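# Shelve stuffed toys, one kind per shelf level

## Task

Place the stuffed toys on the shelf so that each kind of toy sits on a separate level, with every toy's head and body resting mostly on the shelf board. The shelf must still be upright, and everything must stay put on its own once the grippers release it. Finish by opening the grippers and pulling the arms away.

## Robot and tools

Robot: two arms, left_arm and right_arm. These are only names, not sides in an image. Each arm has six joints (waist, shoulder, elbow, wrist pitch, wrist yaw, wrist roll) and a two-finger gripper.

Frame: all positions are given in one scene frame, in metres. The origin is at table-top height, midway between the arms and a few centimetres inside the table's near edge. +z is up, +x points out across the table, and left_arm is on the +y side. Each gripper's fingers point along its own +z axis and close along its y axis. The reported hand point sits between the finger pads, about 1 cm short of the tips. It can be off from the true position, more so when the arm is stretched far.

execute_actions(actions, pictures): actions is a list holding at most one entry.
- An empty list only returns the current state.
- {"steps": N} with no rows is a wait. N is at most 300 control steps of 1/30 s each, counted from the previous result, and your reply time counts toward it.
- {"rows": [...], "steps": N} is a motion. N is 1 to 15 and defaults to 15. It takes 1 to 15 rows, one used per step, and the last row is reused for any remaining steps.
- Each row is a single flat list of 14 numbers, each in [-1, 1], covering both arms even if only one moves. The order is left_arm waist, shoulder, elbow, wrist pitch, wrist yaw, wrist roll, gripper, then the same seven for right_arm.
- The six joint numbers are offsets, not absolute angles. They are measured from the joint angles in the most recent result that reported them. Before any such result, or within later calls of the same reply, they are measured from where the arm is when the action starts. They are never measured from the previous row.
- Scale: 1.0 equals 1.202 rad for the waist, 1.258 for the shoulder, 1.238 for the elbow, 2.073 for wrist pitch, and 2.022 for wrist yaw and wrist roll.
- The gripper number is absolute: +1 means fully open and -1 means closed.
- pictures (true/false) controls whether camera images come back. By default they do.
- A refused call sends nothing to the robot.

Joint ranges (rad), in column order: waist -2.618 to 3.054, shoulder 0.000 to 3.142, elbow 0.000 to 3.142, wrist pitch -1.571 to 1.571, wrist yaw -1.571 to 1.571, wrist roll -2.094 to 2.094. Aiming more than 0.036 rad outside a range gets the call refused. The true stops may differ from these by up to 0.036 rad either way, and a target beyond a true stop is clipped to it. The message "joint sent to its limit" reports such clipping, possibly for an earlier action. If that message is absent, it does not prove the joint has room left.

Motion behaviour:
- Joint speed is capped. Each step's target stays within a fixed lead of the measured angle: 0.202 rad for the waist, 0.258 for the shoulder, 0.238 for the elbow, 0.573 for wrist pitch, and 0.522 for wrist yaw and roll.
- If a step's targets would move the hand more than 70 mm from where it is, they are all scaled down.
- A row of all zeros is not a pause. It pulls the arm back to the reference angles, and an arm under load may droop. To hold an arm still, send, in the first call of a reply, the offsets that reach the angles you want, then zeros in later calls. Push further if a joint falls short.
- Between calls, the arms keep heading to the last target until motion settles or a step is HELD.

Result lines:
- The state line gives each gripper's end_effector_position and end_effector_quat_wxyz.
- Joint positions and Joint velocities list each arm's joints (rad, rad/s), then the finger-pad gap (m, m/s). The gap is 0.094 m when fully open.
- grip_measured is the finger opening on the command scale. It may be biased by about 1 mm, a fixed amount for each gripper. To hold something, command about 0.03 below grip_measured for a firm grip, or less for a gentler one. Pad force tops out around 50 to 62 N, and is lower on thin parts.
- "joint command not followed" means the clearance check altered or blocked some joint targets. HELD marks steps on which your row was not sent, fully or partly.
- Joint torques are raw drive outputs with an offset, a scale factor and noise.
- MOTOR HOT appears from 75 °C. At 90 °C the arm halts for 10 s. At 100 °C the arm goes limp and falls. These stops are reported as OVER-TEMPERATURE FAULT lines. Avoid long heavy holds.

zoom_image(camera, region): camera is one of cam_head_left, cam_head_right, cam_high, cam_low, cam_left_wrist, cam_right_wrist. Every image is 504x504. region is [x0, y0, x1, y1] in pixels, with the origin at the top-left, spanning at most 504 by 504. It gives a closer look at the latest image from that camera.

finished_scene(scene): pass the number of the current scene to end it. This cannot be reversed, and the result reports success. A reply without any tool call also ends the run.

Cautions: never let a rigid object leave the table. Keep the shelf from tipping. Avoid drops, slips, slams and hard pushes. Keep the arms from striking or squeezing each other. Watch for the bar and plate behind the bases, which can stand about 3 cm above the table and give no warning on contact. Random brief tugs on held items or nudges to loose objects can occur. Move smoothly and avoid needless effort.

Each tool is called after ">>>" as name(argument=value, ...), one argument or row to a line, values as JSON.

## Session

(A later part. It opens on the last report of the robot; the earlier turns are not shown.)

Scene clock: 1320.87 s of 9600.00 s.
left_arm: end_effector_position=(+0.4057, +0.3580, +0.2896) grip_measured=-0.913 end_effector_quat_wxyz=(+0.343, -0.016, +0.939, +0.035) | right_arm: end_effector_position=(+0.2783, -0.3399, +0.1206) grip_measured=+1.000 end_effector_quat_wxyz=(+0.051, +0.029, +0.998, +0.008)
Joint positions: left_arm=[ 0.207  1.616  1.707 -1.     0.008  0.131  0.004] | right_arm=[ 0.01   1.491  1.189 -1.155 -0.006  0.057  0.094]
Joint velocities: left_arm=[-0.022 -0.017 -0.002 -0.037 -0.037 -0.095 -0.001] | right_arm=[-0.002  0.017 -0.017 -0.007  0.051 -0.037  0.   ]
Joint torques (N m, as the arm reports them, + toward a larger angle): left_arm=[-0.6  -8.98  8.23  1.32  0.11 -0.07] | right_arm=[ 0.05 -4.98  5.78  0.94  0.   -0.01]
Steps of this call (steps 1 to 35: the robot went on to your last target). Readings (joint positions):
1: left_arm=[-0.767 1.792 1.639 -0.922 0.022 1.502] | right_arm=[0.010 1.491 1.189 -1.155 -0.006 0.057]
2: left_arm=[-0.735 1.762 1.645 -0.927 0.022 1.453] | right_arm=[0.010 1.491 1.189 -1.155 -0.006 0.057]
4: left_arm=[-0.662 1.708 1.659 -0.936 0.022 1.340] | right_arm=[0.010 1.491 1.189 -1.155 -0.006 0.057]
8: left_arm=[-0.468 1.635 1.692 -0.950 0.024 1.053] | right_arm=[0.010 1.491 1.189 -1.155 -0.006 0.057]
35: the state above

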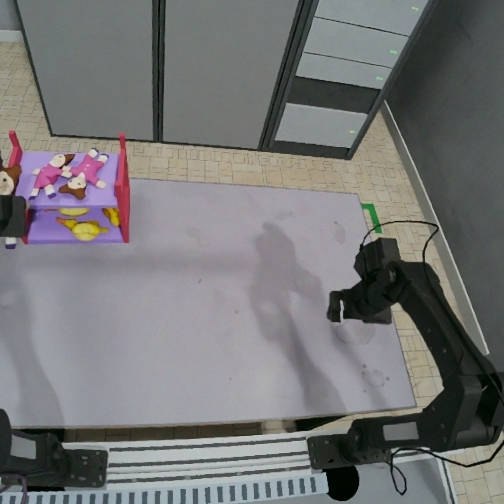

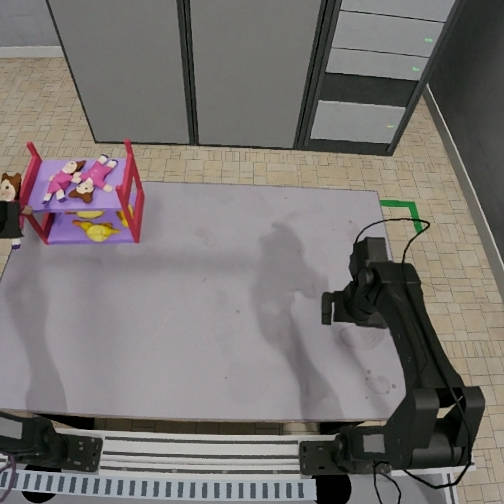

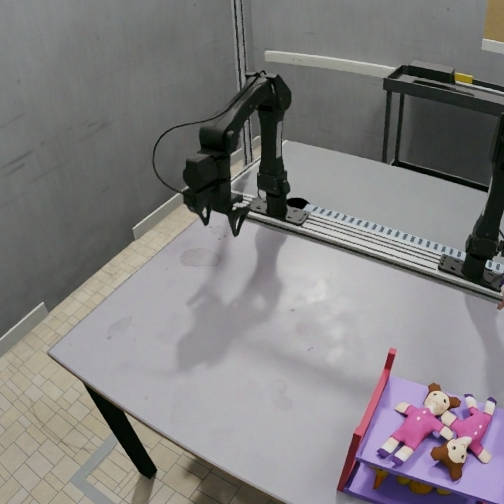

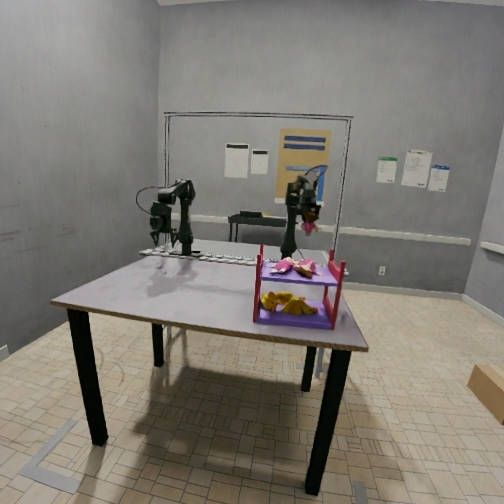

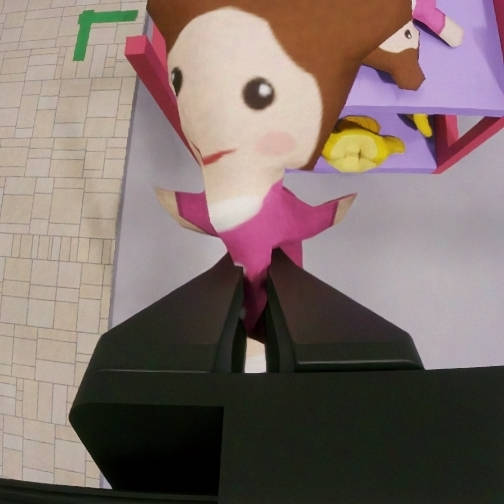

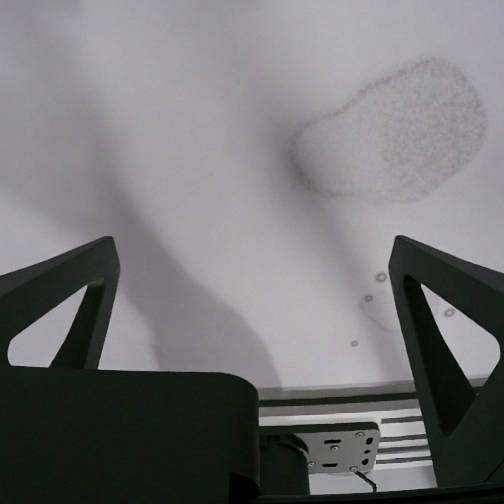

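>>> execute_actions(
  actions=[
    {"rows": [[0,0.02,0.03,0.03,0,0,-0.92,0,0,0,0,0,0,1],[0,0.045,0.06,0.06,0,0,-0.92,0,0,0,0,0,0,1],[0,0.07,0.09,0.08,0,0,-0.92,0,0,0,0,0,0,1],[0,0.10,0.12,0.10,0,0,-0.92,0,0,0,0,0,0,1],[0,0.13,0.15,0.12,0,0,-0.92,0,0,0,0,0,0,1],[0,0.16,0.18,0.14,0,0,-0.92,0,0,0,0,0,0,1],[0,0.19,0.21,0.155,0,0,-0.92,0,0,0,0,0,0,1],[0,0.22,0.24,0.169,0,0,-0.92,0,0,0,0,0,0,1],[0,0.25,0.26,0.169,0,0,-0.92,0,0,0,0,0,0,1],[0,0.28,0.28,0.169,0,0,-0.92,0,0,0,0,0,0,1],[0,0.31,0.295,0.169,0,0,-0.92,0,0,0,0,0,0,1],[0,0.335,0.309,0.169,0,0,-0.92,0,0,0,0,0,0,1],[0,0.36,0.309,0.169,0,0,-0.92,0,0,0,0,0,0,1],[0,0.375,0.309,0.169,0,0,-0.92,0,0,0,0,0,0,1],[0,0.385,0.309,0.169,0,0,-0.92,0,0,0,0,0,0,1]], "steps": 15},
  ],
  pictures=false,
)

>>> execute_actions(
  actions=[
    {"steps": 20},
  ],
)

Scene clock: 1336.40 s of 9600.00 s.
left_arm: end_effector_position=(+0.5617, +0.3829, +0.2827) grip_measured=-0.913 end_effector_quat_wxyz=(+0.445, -0.018, +0.894, +0.049) | right_arm: end_effector_position=(+0.2783, -0.3399, +0.1206) grip_measured=+1.000 end_effector_quat_wxyz=(+0.051, +0.029, +0.998, +0.008)
Joint positions: left_arm=[ 0.207  2.057  2.057 -0.685  0.008  0.127  0.004] | right_arm=[ 0.01   1.491  1.189 -1.155 -0.006  0.057  0.094]
Joint velocities: left_arm=[ 0.007  0.764 -0.002  0.095 -0.051  0.007 -0.   ] | right_arm=[-0.002  0.002  0.002  0.007  0.007 -0.022  0.   ]
Joint torques (N m, as the arm reports them, + toward a larger angle): left_arm=[  0.02 -12.7    8.55   1.6   -0.01   0.05] | right_arm=[ 0.05 -4.98  5.79  0.94  0.01 -0.01]
Steps of this call (steps 1 to 30: the robot went on to your last target; steps 31 to 90: nothing new was sent; then 12.03 s passed at rest; steps 91 to 105: all 15 steps of this action). Readings (joint positions):
91: left_arm=[0.207 1.618 1.707 -0.999 0.008 0.127] | right_arm=[0.010 1.491 1.189 -1.155 -0.006 0.057]
92: left_arm=[0.207 1.624 1.713 -0.995 0.008 0.127] | right_arm=[0.010 1.491 1.189 -1.155 -0.006 0.057]
94: left_arm=[0.207 1.665 1.760 -0.968 0.008 0.127] | right_arm=[0.010 1.491 1.189 -1.155 -0.006 0.057]
98: left_arm=[0.207 1.811 1.910 -0.831 0.008 0.127] | right_arm=[0.010 1.491 1.189 -1.155 -0.006 0.057]
105: the state above

Scene clock: 1337.07 s of 9600.00 s.
left_arm: end_effector_position=(+0.5716, +0.3836, +0.2445) grip_measured=-0.913 end_effector_quat_wxyz=(+0.415, -0.018, +0.909, +0.045) | right_arm: end_effector_position=(+0.2783, -0.3399, +0.1206) grip_measured=+1.000 end_effector_quat_wxyz=(+0.051, +0.029, +0.998, +0.008)
Joint positions: left_arm=[ 0.207  2.126  2.057 -0.683  0.008  0.127  0.004] | right_arm=[ 0.01   1.491  1.189 -1.155 -0.006  0.057  0.094]
Joint velocities: left_arm=[ 0.002  0.012  0.007  0.051  0.081  0.007 -0.001] | right_arm=[ 0.007 -0.002 -0.007 -0.081 -0.066 -0.066  0.   ]
Joint torques (N m, as the arm reports them, + toward a larger angle): left_arm=[ -0.04 -15.55   8.86   1.73   0.     0.04] | right_arm=[ 0.05 -4.99  5.78  0.94  0.01 -0.01]
Steps of this call (steps 1 to 20: the robot went on to your last target). Readings (joint positions):
1: left_arm=[0.207 2.081 2.057 -0.683 0.008 0.127] | right_arm=[0.010 1.491 1.189 -1.155 -0.006 0.057]
2: left_arm=[0.207 2.103 2.057 -0.683 0.008 0.127] | right_arm=[0.010 1.491 1.189 -1.155 -0.006 0.057]
4: left_arm=[0.207 2.135 2.057 -0.683 0.008 0.127] | right_arm=[0.010 1.491 1.189 -1.155 -0.006 0.057]
8: left_arm=[0.207 2.142 2.057 -0.684 0.008 0.127] | right_arm=[0.010 1.491 1.189 -1.155 -0.006 0.057]
20: the state above

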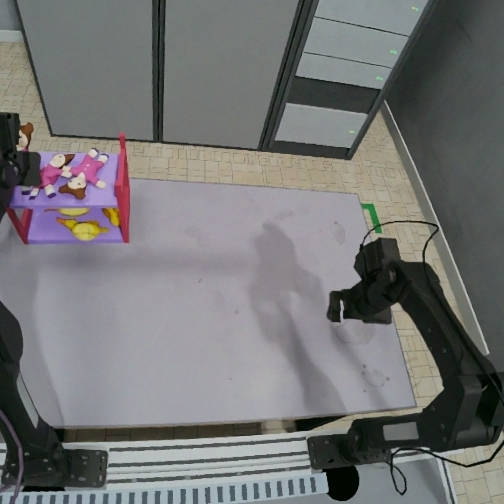

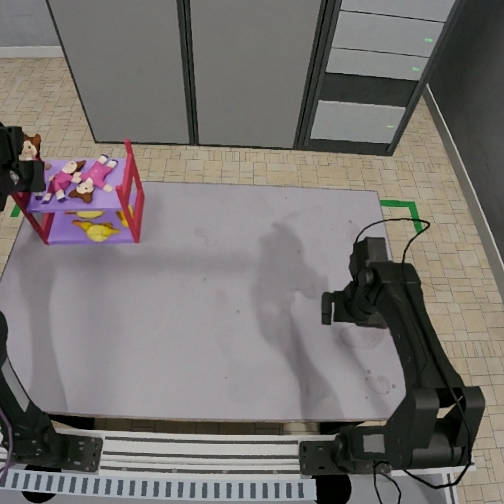

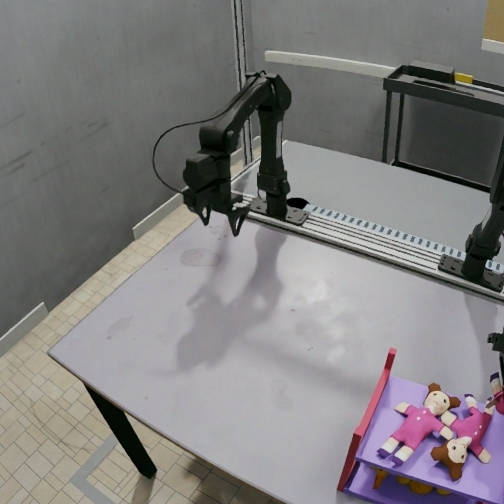

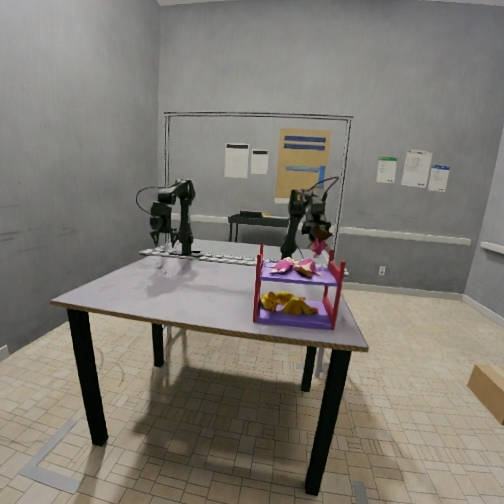

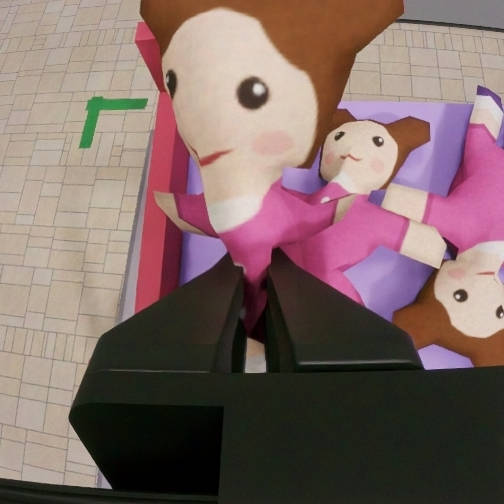

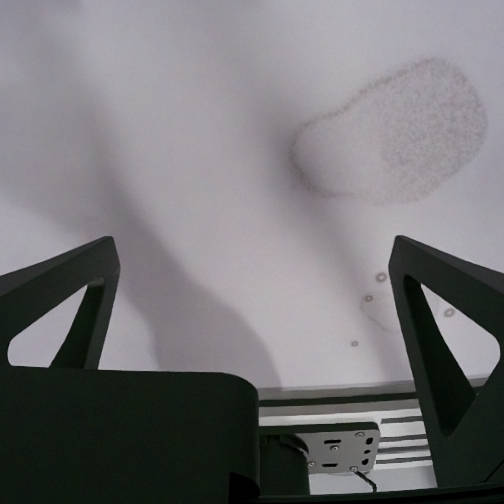

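>>> execute_actions(
  actions=[
    {"rows": [[0.01,0.0,0.01,0.005,0,0.01,-0.92,0,0,0,0,0,0,1],[0.02,0.0,0.01,0.005,0,0.01,-0.92,0,0,0,0,0,0,1],[0.02,0.01,0.01,0.005,0,0.01,-0.92,0,0,0,0,0,0,1],[0.02,0.02,0.01,0.005,0,0.01,-0.92,0,0,0,0,0,0,1],[0.02,0.03,0.01,0.005,0,0.01,-0.92,0,0,0,0,0,0,1],[0.02,0.04,0.01,0.005,0,0.01,-0.92,0,0,0,0,0,0,1],[0.02,0.05,0.01,0.005,0,0.01,-0.92,0,0,0,0,0,0,1],[0.02,0.058,0.01,0.005,0,0.01,-0.92,0,0,0,0,0,0,1]], "steps": 15},
  ],
  pictures=false,
)

>>> execute_actions(
  actions=[
    {"steps": 12},
  ],
)

Scene clock: 1345.83 s of 9600.00 s.
left_arm: end_effector_position=(+0.5781, +0.3984, +0.1895) grip_measured=-0.913 end_effector_quat_wxyz=(+0.370, -0.024, +0.928, +0.045) | right_arm: end_effector_position=(+0.2783, -0.3399, +0.1206) grip_measured=+1.000 end_effector_quat_wxyz=(+0.051, +0.029, +0.998, +0.008)
Joint positions: left_arm=[ 0.232  2.221  2.057 -0.684  0.008  0.14   0.004] | right_arm=[ 0.01   1.491  1.189 -1.155 -0.006  0.057  0.094]
Joint velocities: left_arm=[-0.007 -0.002 -0.007  0.037  0.022 -0.11  -0.   ] | right_arm=[ 0.017 -0.017  0.007 -0.037 -0.051  0.037  0.   ]
Joint torques (N m, as the arm reports them, + toward a larger angle): left_arm=[ -0.01 -16.38   7.19   1.48   0.02   0.05] | right_arm=[ 0.05 -4.98  5.8   0.94  0.01 -0.01]
Steps of this call (steps 1 to 15: the robot went on to your last target; steps 16 to 90: nothing new was sent; then 5.27 s passed at rest; steps 91 to 105: all 15 steps of this action). Readings (joint positions):
91: left_arm=[0.207 2.126 2.057 -0.683 0.008 0.129] | right_arm=[0.010 1.491 1.189 -1.155 -0.006 0.057]
92: left_arm=[0.208 2.126 2.057 -0.683 0.008 0.132] | right_arm=[0.010 1.491 1.189 -1.155 -0.006 0.057]
94: left_arm=[0.214 2.129 2.057 -0.683 0.008 0.135] | right_arm=[0.010 1.491 1.189 -1.155 -0.006 0.057]
98: left_arm=[0.228 2.161 2.057 -0.683 0.008 0.138] | right_arm=[0.010 1.491 1.189 -1.155 -0.006 0.057]
105: the state above

Scene clock: 1346.23 s of 9600.00 s.
left_arm: end_effector_position=(+0.5781, +0.3984, +0.1900) grip_measured=-0.913 end_effector_quat_wxyz=(+0.370, -0.024, +0.927, +0.045) | right_arm: end_effector_position=(+0.2783, -0.3399, +0.1206) grip_measured=+1.000 end_effector_quat_wxyz=(+0.051, +0.029, +0.998, +0.008)
Joint positions: left_arm=[ 0.232  2.221  2.057 -0.684  0.008  0.14   0.004] | right_arm=[ 0.01   1.491  1.189 -1.155 -0.006  0.057  0.094]
Joint velocities: left_arm=[-0.002 -0.022 -0.007 -0.051 -0.007 -0.007 -0.   ] | right_arm=[-0.007 -0.002 -0.017  0.051 -0.007  0.022  0.   ]
Joint torques (N m, as the arm reports them, + toward a larger angle): left_arm=[ -0.12 -15.76   7.43   1.48  -0.04   0.05] | right_arm=[ 0.05 -4.99  5.79  0.94  0.   -0.01]
Steps of this call (steps 1 to 12: the robot went on to your last target). Readings (joint positions):
1: left_arm=[0.232 2.221 2.057 -0.684 0.008 0.140] | right_arm=[0.010 1.491 1.189 -1.155 -0.006 0.057]
2: left_arm=[0.232 2.221 2.057 -0.684 0.008 0.140] | right_arm=[0.010 1.491 1.189 -1.155 -0.006 0.057]
4: left_arm=[0.232 2.221 2.057 -0.684 0.008 0.140] | right_arm=[0.010 1.491 1.189 -1.155 -0.006 0.057]
8: left_arm=[0.232 2.221 2.057 -0.684 0.008 0.140] | right_arm=[0.010 1.491 1.189 -1.155 -0.006 0.057]
12: the state above

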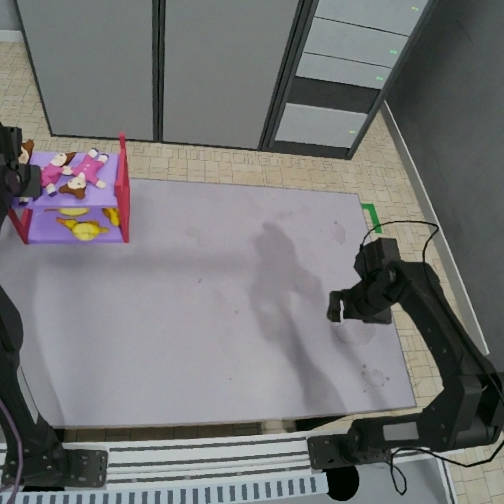

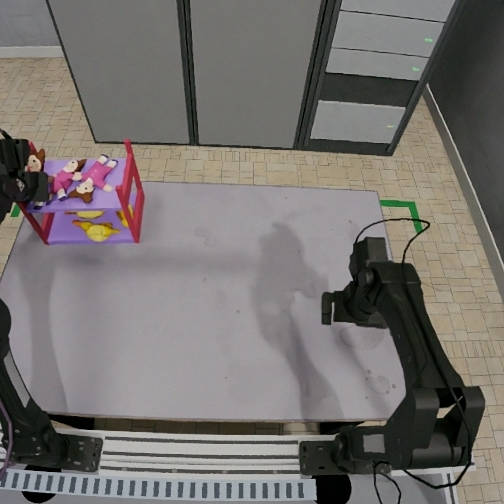

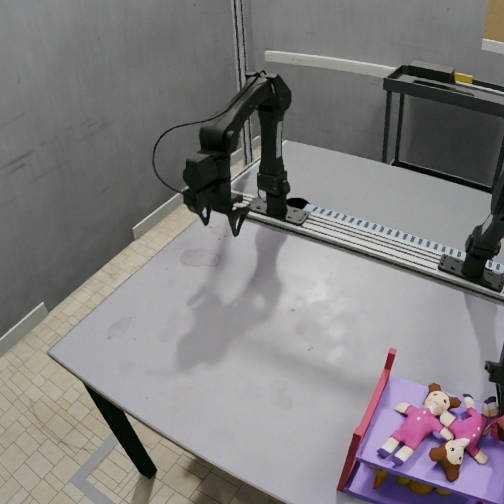

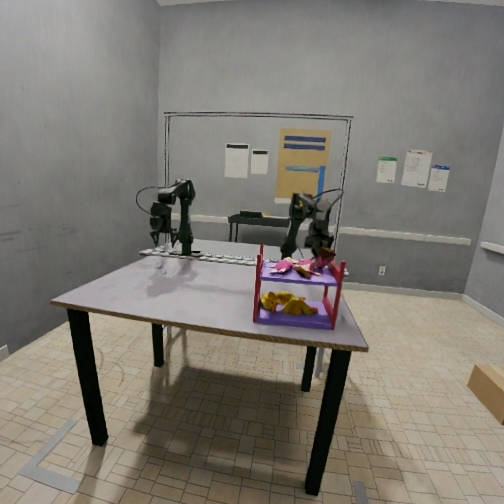

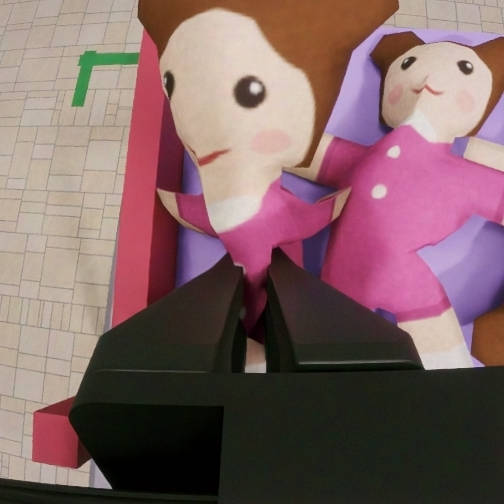

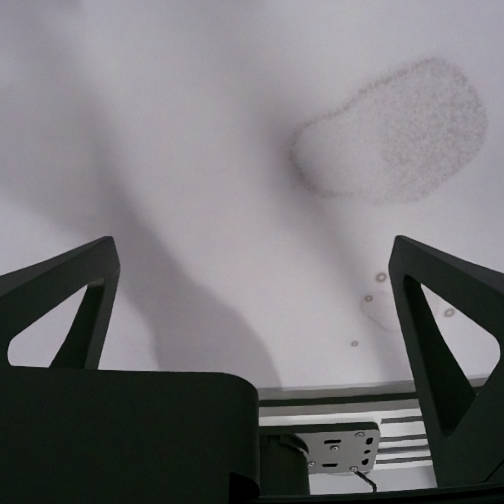

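>>> execute_actions(
  actions=[
    {"rows": [[0,0,0,0,0,0,-0.7,0,0,0,0,0,0,1],[0,0,0,0,0,0,-0.5,0,0,0,0,0,0,1],[0,0,0,0,0,0,-0.3,0,0,0,0,0,0,1],[0,0,0,0,0,0,-0.1,0,0,0,0,0,0,1],[0,0,0,0,0,0,0.0,0,0,0,0,0,0,1]], "steps": 15},
  ],
)

Scene clock: 1354.77 s of 9600.00 s.
left_arm: end_effector_position=(+0.5784, +0.3963, +0.1900) grip_measured=-0.002 end_effector_quat_wxyz=(+0.371, -0.022, +0.927, +0.042) | right_arm: end_effector_position=(+0.2783, -0.3399, +0.1206) grip_measured=+1.000 end_effector_quat_wxyz=(+0.051, +0.029, +0.998, +0.008)
Joint positions: left_arm=[ 0.23   2.221  2.057 -0.684  0.014  0.14   0.047] | right_arm=[ 0.01   1.491  1.189 -1.155 -0.006  0.057  0.094]
Joint velocities: left_arm=[ 0.007 -0.027 -0.002 -0.022  0.066  0.007  0.002] | right_arm=[-0.002  0.002  0.012 -0.022  0.037 -0.022  0.   ]
Joint torques (N m, as the arm reports them, + toward a larger angle): left_arm=[  0.12 -13.93   6.39   1.34  -0.1    0.  ] | right_arm=[ 0.04 -4.98  5.78  0.95  0.01  0.  ]
Steps of this call (steps 1 to 15: the robot went on to your last target; steps 16 to 90: nothing new was sent; then 5.03 s passed at rest; steps 91 to 105: all 15 steps of this action). Readings (joint positions):
91: left_arm=[0.232 2.221 2.057 -0.684 0.008 0.141] | right_arm=[0.010 1.491 1.189 -1.155 -0.006 0.057]
92: left_arm=[0.232 2.221 2.057 -0.684 0.008 0.141] | right_arm=[0.010 1.491 1.189 -1.155 -0.006 0.057]
94: left_arm=[0.232 2.221 2.057 -0.684 0.009 0.140] | right_arm=[0.010 1.491 1.189 -1.155 -0.006 0.057]
98: left_arm=[0.230 2.221 2.057 -0.684 0.014 0.140] | right_arm=[0.010 1.491 1.189 -1.155 -0.006 0.057]
105: the state above

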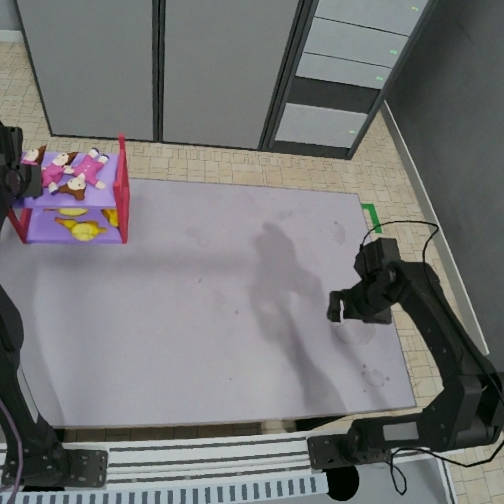

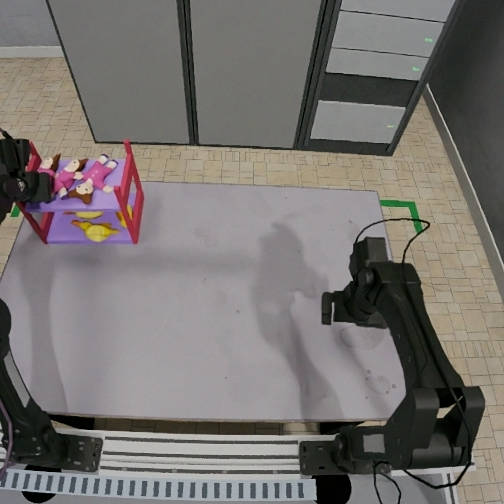

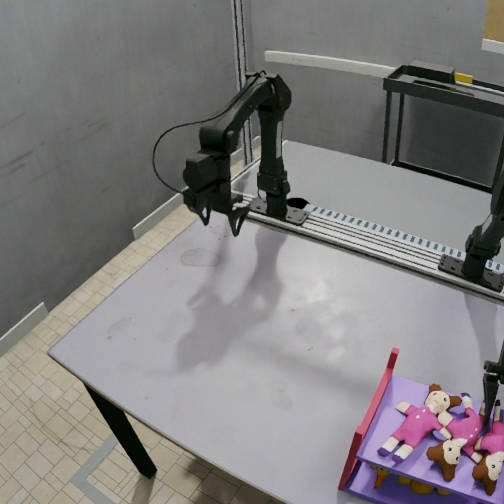

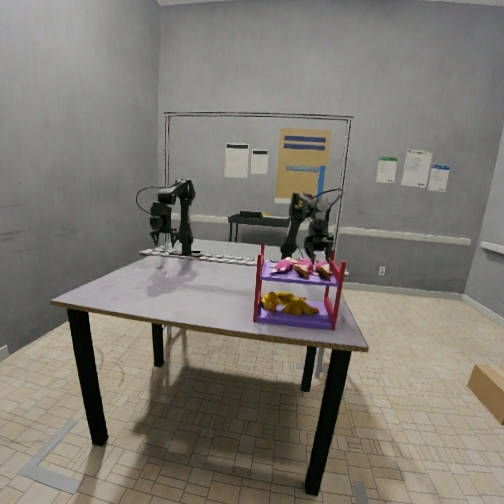

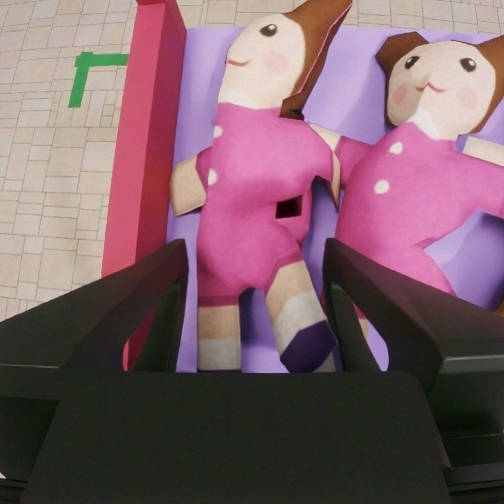

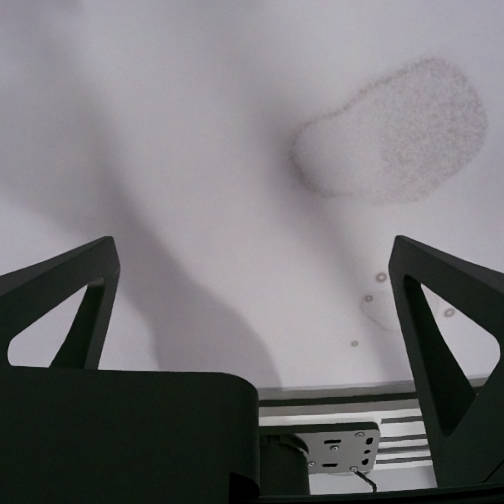

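>>> zoom_image(
  camera="cam_high",
  region=[336, 336, 504, 504],
)

>>> zoom_image(
  camera="cam_low",
  region=[230, 220, 370, 340],
)

Region (336, 336, 504, 504) of cam_high's 504x504 image, scaled by 3.000, with more detail than that image has.

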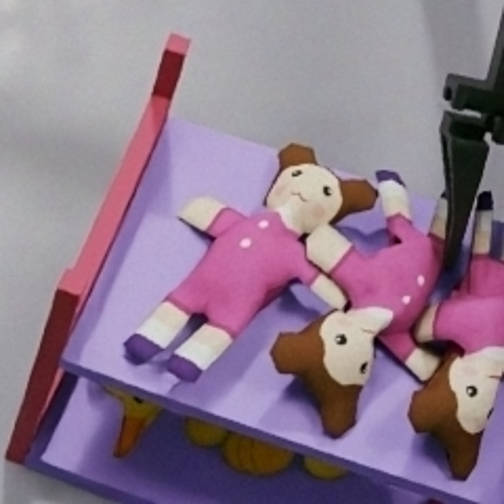

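Region (230, 220, 370, 340) of cam_low's 504x504 image, scaled by 3.600, with more detail than that image has; it fills the top 432 rows of this view, and the rest is white.

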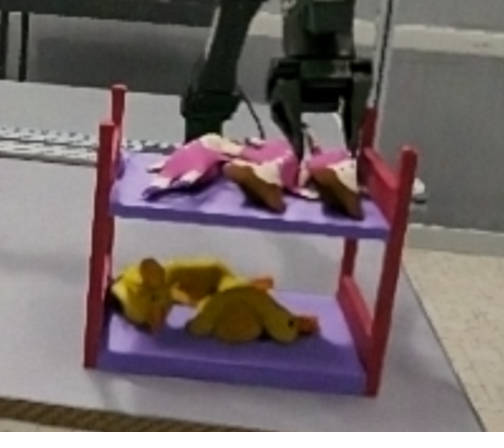

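>>> execute_actions(
  actions=[
    {"rows": [[-0.008,-0.02,0,0,0,0,-0.1,0,0,0,0,0,0,1],[-0.008,-0.04,0,0,0,0,-0.1,0,0,0,0,0,0,1],[-0.008,-0.06,0,0,0,0,-0.1,0,0,0,0,0,0,1],[-0.008,-0.09,0,0,0,0,-0.1,0,0,0,0,0,0,1],[-0.008,-0.12,0,0,0,0,-0.1,0,0,0,0,0,0,1],[-0.008,-0.15,-0.01,0,0,0,-0.1,0,0,0,0,0,0,1],[-0.02,-0.19,-0.03,-0.02,0,0,-0.1,0,0,0,0,0,0,1],[-0.04,-0.23,-0.06,-0.04,0,0,-0.1,0,0,0,0,0,0,1],[-0.06,-0.27,-0.09,-0.06,0,0,-0.1,0,0,0,0,0,0,1],[-0.08,-0.31,-0.12,-0.08,0,0,-0.1,0,0,0,0,0,0,1],[-0.10,-0.35,-0.15,-0.10,0,0,-0.1,0,0,0,0,0,0,1],[-0.12,-0.39,-0.18,-0.12,0,0,0.3,0,0,0,0,0,0,1],[-0.14,-0.43,-0.21,-0.14,0,0,0.6,0,0,0,0,0,0,1],[-0.16,-0.46,-0.24,-0.15,0,0,1,0,0,0,0,0,0,1],[-0.18,-0.485,-0.265,-0.155,0,-0.06,1,0,0,0,0,0,0,1]], "steps": 15},
  ],
  pictures=false,
)

>>> execute_actions(
  actions=[
    {"steps": 25},
  ],
)

Scene clock: 1371.77 s of 9600.00 s.
left_arm: end_effector_position=(+0.4776, +0.3231, +0.3211) grip_measured=+0.888 end_effector_quat_wxyz=(+0.429, +0.027, +0.903, +0.028) | right_arm: end_effector_position=(+0.2783, -0.3399, +0.1206) grip_measured=+1.000 end_effector_quat_wxyz=(+0.051, +0.029, +0.998, +0.008)
Joint positions: left_arm=[ 0.112  1.754  1.849 -0.821  0.009  0.128  0.089] | right_arm=[ 0.01   1.491  1.189 -1.155 -0.006  0.057  0.094]
Joint velocities: left_arm=[-0.867 -1.58  -0.989 -0.579 -0.051 -0.476  0.228] | right_arm=[ 0.007 -0.027  0.012 -0.007 -0.066 -0.037  0.   ]
Joint torques (N m, as the arm reports them, + toward a larger angle): left_arm=[-1.35 -9.73  4.31  1.   -0.01 -0.02] | right_arm=[ 0.05 -5.    5.79  0.94  0.   -0.01]
Steps of this call (steps 1 to 15: the robot went on to your last target; steps 16 to 90: nothing new was sent; then 13.50 s passed at rest; steps 91 to 105: all 15 steps of this action). Readings (joint positions):
91: left_arm=[0.230 2.221 2.057 -0.684 0.014 0.140] | right_arm=[0.010 1.491 1.189 -1.155 -0.006 0.057]
92: left_arm=[0.230 2.219 2.057 -0.684 0.014 0.140] | right_arm=[0.010 1.491 1.189 -1.155 -0.006 0.057]
94: left_arm=[0.230 2.206 2.056 -0.688 0.014 0.140] | right_arm=[0.010 1.491 1.189 -1.155 -0.006 0.057]
98: left_arm=[0.228 2.107 2.026 -0.702 0.013 0.140] | right_arm=[0.010 1.491 1.189 -1.155 -0.006 0.057]
105: the state above

Scene clock: 1372.60 s of 9600.00 s.
left_arm: end_effector_position=(+0.4124, +0.2721, +0.3057) grip_measured=+1.000 end_effector_quat_wxyz=(+0.364, +0.032, +0.931, -0.019) | right_arm: end_effector_position=(+0.2783, -0.3399, +0.1206) grip_measured=+1.000 end_effector_quat_wxyz=(+0.051, +0.029, +0.998, +0.008)
Joint positions: left_arm=[ 0.007  1.61   1.737 -0.999  0.02   0.027  0.094] | right_arm=[ 0.01   1.491  1.189 -1.155 -0.006  0.057  0.094]
Joint velocities: left_arm=[-0.007 -0.007  0.002  0.007 -0.037 -0.007  0.   ] | right_arm=[ 0.017 -0.012 -0.012  0.022  0.007  0.081  0.   ]
Joint torques (N m, as the arm reports them, + toward a larger angle): left_arm=[ 0.51 -7.48  5.34  1.25 -0.07 -0.05] | right_arm=[ 0.06 -4.98  5.79  0.93  0.   -0.01]
Steps of this call (steps 1 to 25: the robot went on to your last target). Readings (joint positions):
1: left_arm=[0.080 1.701 1.816 -0.846 0.009 0.110] | right_arm=[0.010 1.491 1.189 -1.155 -0.006 0.057]
2: left_arm=[0.047 1.655 1.789 -0.876 0.011 0.093] | right_arm=[0.010 1.491 1.189 -1.155 -0.006 0.057]
4: left_arm=[0.004 1.599 1.768 -0.927 0.018 0.070] | right_arm=[0.010 1.491 1.189 -1.155 -0.006 0.057]
8: left_arm=[0.004 1.588 1.758 -0.962 0.021 0.045] | right_arm=[0.010 1.491 1.189 -1.155 -0.006 0.057]
25: the state above

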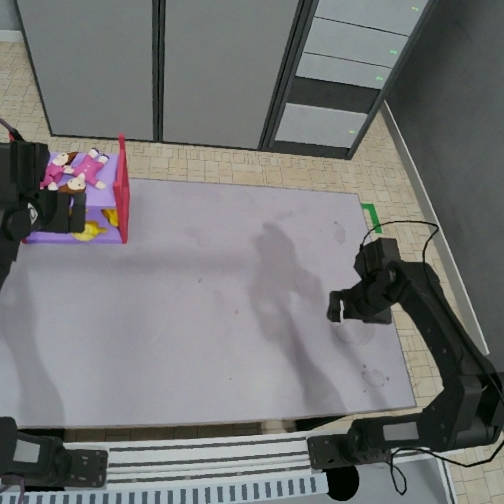

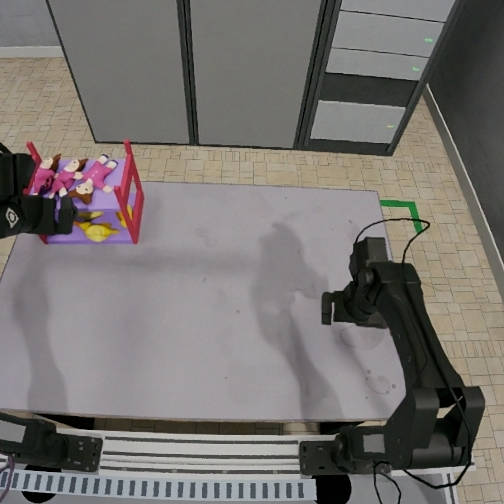

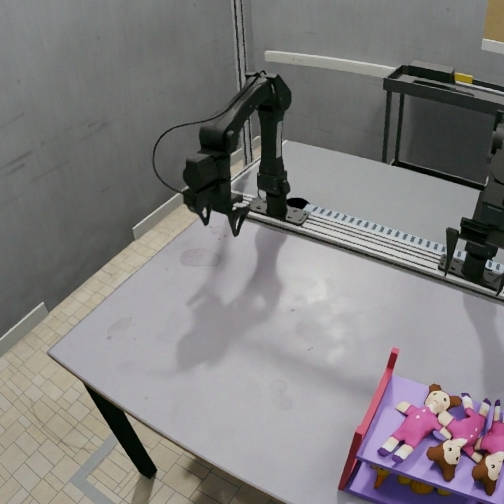

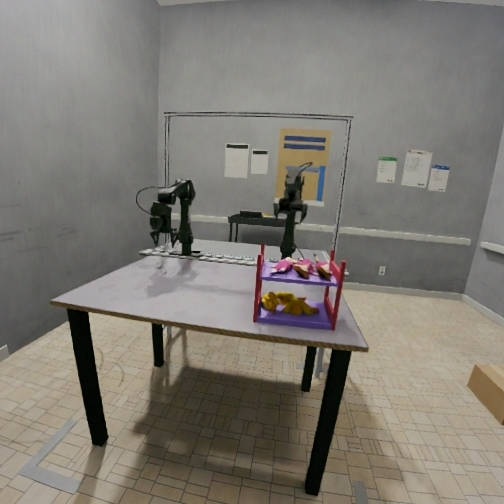

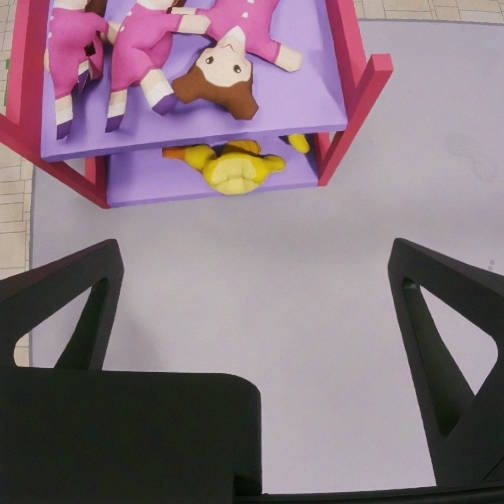

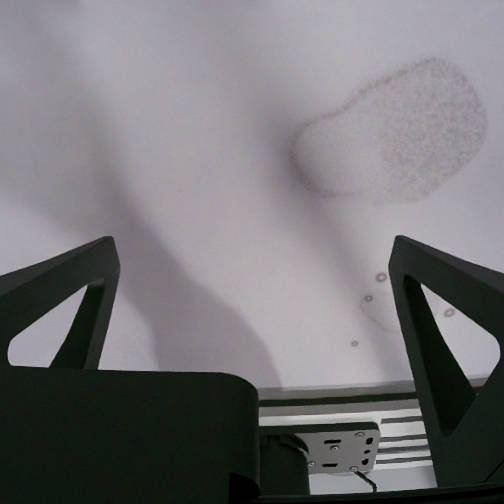

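>>> execute_actions(
  actions=[
    {"rows": [[-0.05,-0.02,-0.04,0,0,0,1,0,0,0,0,0,0,1],[-0.10,-0.04,-0.08,0,0,0,1,0,0,0,0,0,0,1],[-0.15,-0.06,-0.12,0,0,0,1,0,0,0,0,0,0,1],[-0.20,-0.08,-0.16,0,0,0,1,0,0,0,0,0,0,1],[-0.25,-0.10,-0.20,0,0,0,1,0,0,0,0,0,0,1],[-0.30,-0.10,-0.24,0,0,0,1,0,0,0,0,0,0,1]], "steps": 15},
  ],
)

Scene clock: 1379.77 s of 9600.00 s.
left_arm: end_effector_position=(+0.3273, +0.1390, +0.2271) grip_measured=+1.000 end_effector_quat_wxyz=(+0.258, +0.213, +0.940, -0.064) | right_arm: end_effector_position=(+0.2783, -0.3399, +0.1206) grip_measured=+1.000 end_effector_quat_wxyz=(+0.051, +0.029, +0.998, +0.008)
Joint positions: left_arm=[-0.363  1.509  1.439 -1.011  0.029  0.026  0.094] | right_arm=[ 0.01   1.491  1.189 -1.155 -0.006  0.057  0.094]
Joint velocities: left_arm=[ 0.066 -0.046 -0.007  0.051 -0.022  0.066 -0.001] | right_arm=[ 0.007 -0.002  0.007 -0.022 -0.007 -0.022  0.   ]
Joint torques (N m, as the arm reports them, + toward a larger angle): left_arm=[ 0.44 -8.77  6.24  1.22 -0.08  0.01] | right_arm=[ 0.06 -4.98  5.8   0.94  0.01  0.  ]
Steps of this call (steps 1 to 15: the robot went on to your last target; steps 16 to 90: nothing new was sent; then 3.67 s passed at rest; steps 91 to 105: all 15 steps of this action). Readings (joint positions):
91: left_arm=[0.003 1.609 1.732 -0.997 0.018 0.026] | right_arm=[0.010 1.491 1.189 -1.155 -0.006 0.057]
92: left_arm=[-0.012 1.601 1.715 -0.991 0.013 0.026] | right_arm=[0.010 1.491 1.189 -1.155 -0.006 0.057]
94: left_arm=[-0.086 1.569 1.643 -0.986 0.005 0.026] | right_arm=[0.010 1.491 1.189 -1.155 -0.006 0.057]
98: left_arm=[-0.312 1.513 1.483 -0.991 0.015 0.026] | right_arm=[0.010 1.491 1.189 -1.155 -0.006 0.057]
105: the state above

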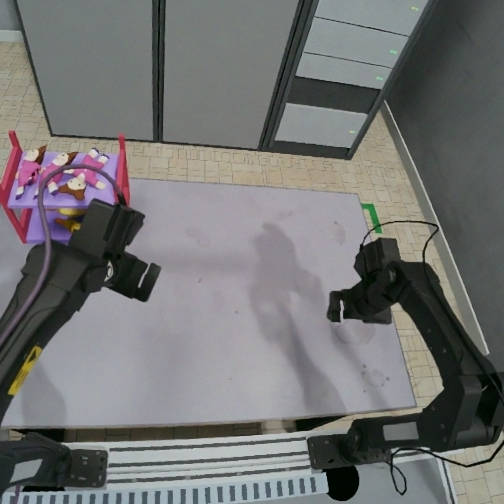

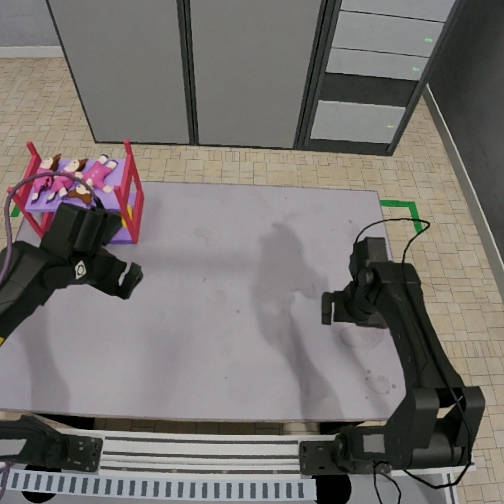

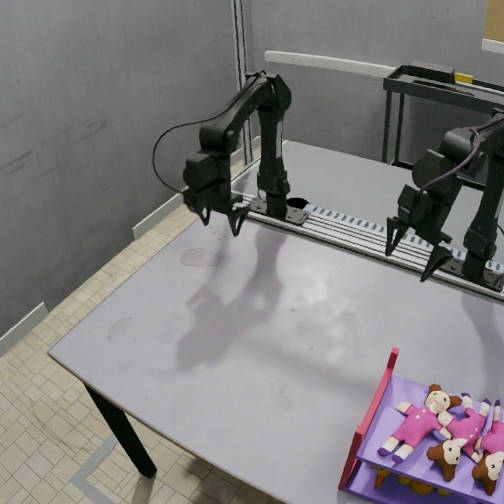

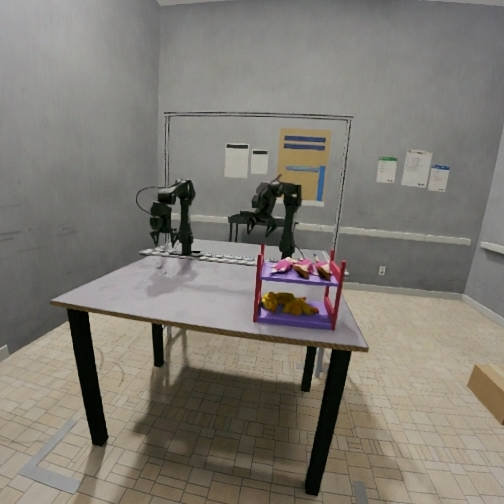

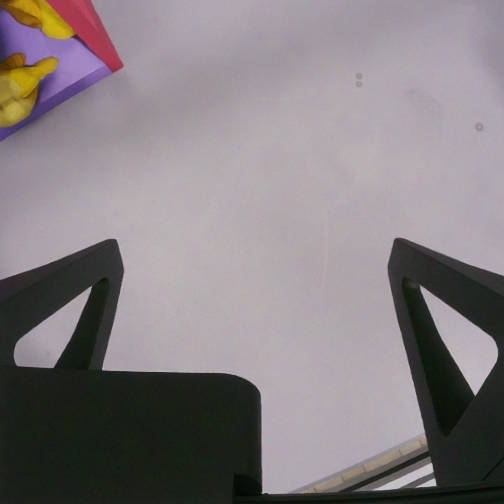

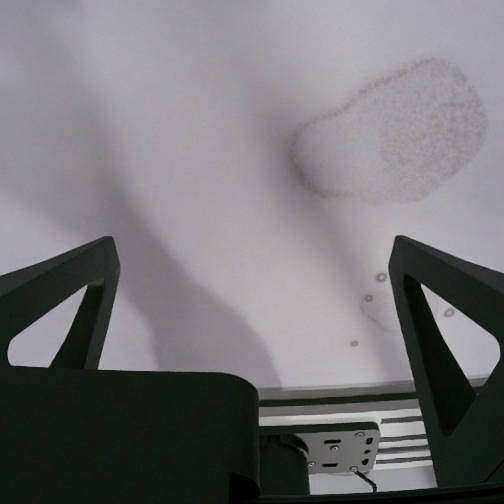

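>>> finished_scene(
  scene=1,
)

The scene is finished: the task was done.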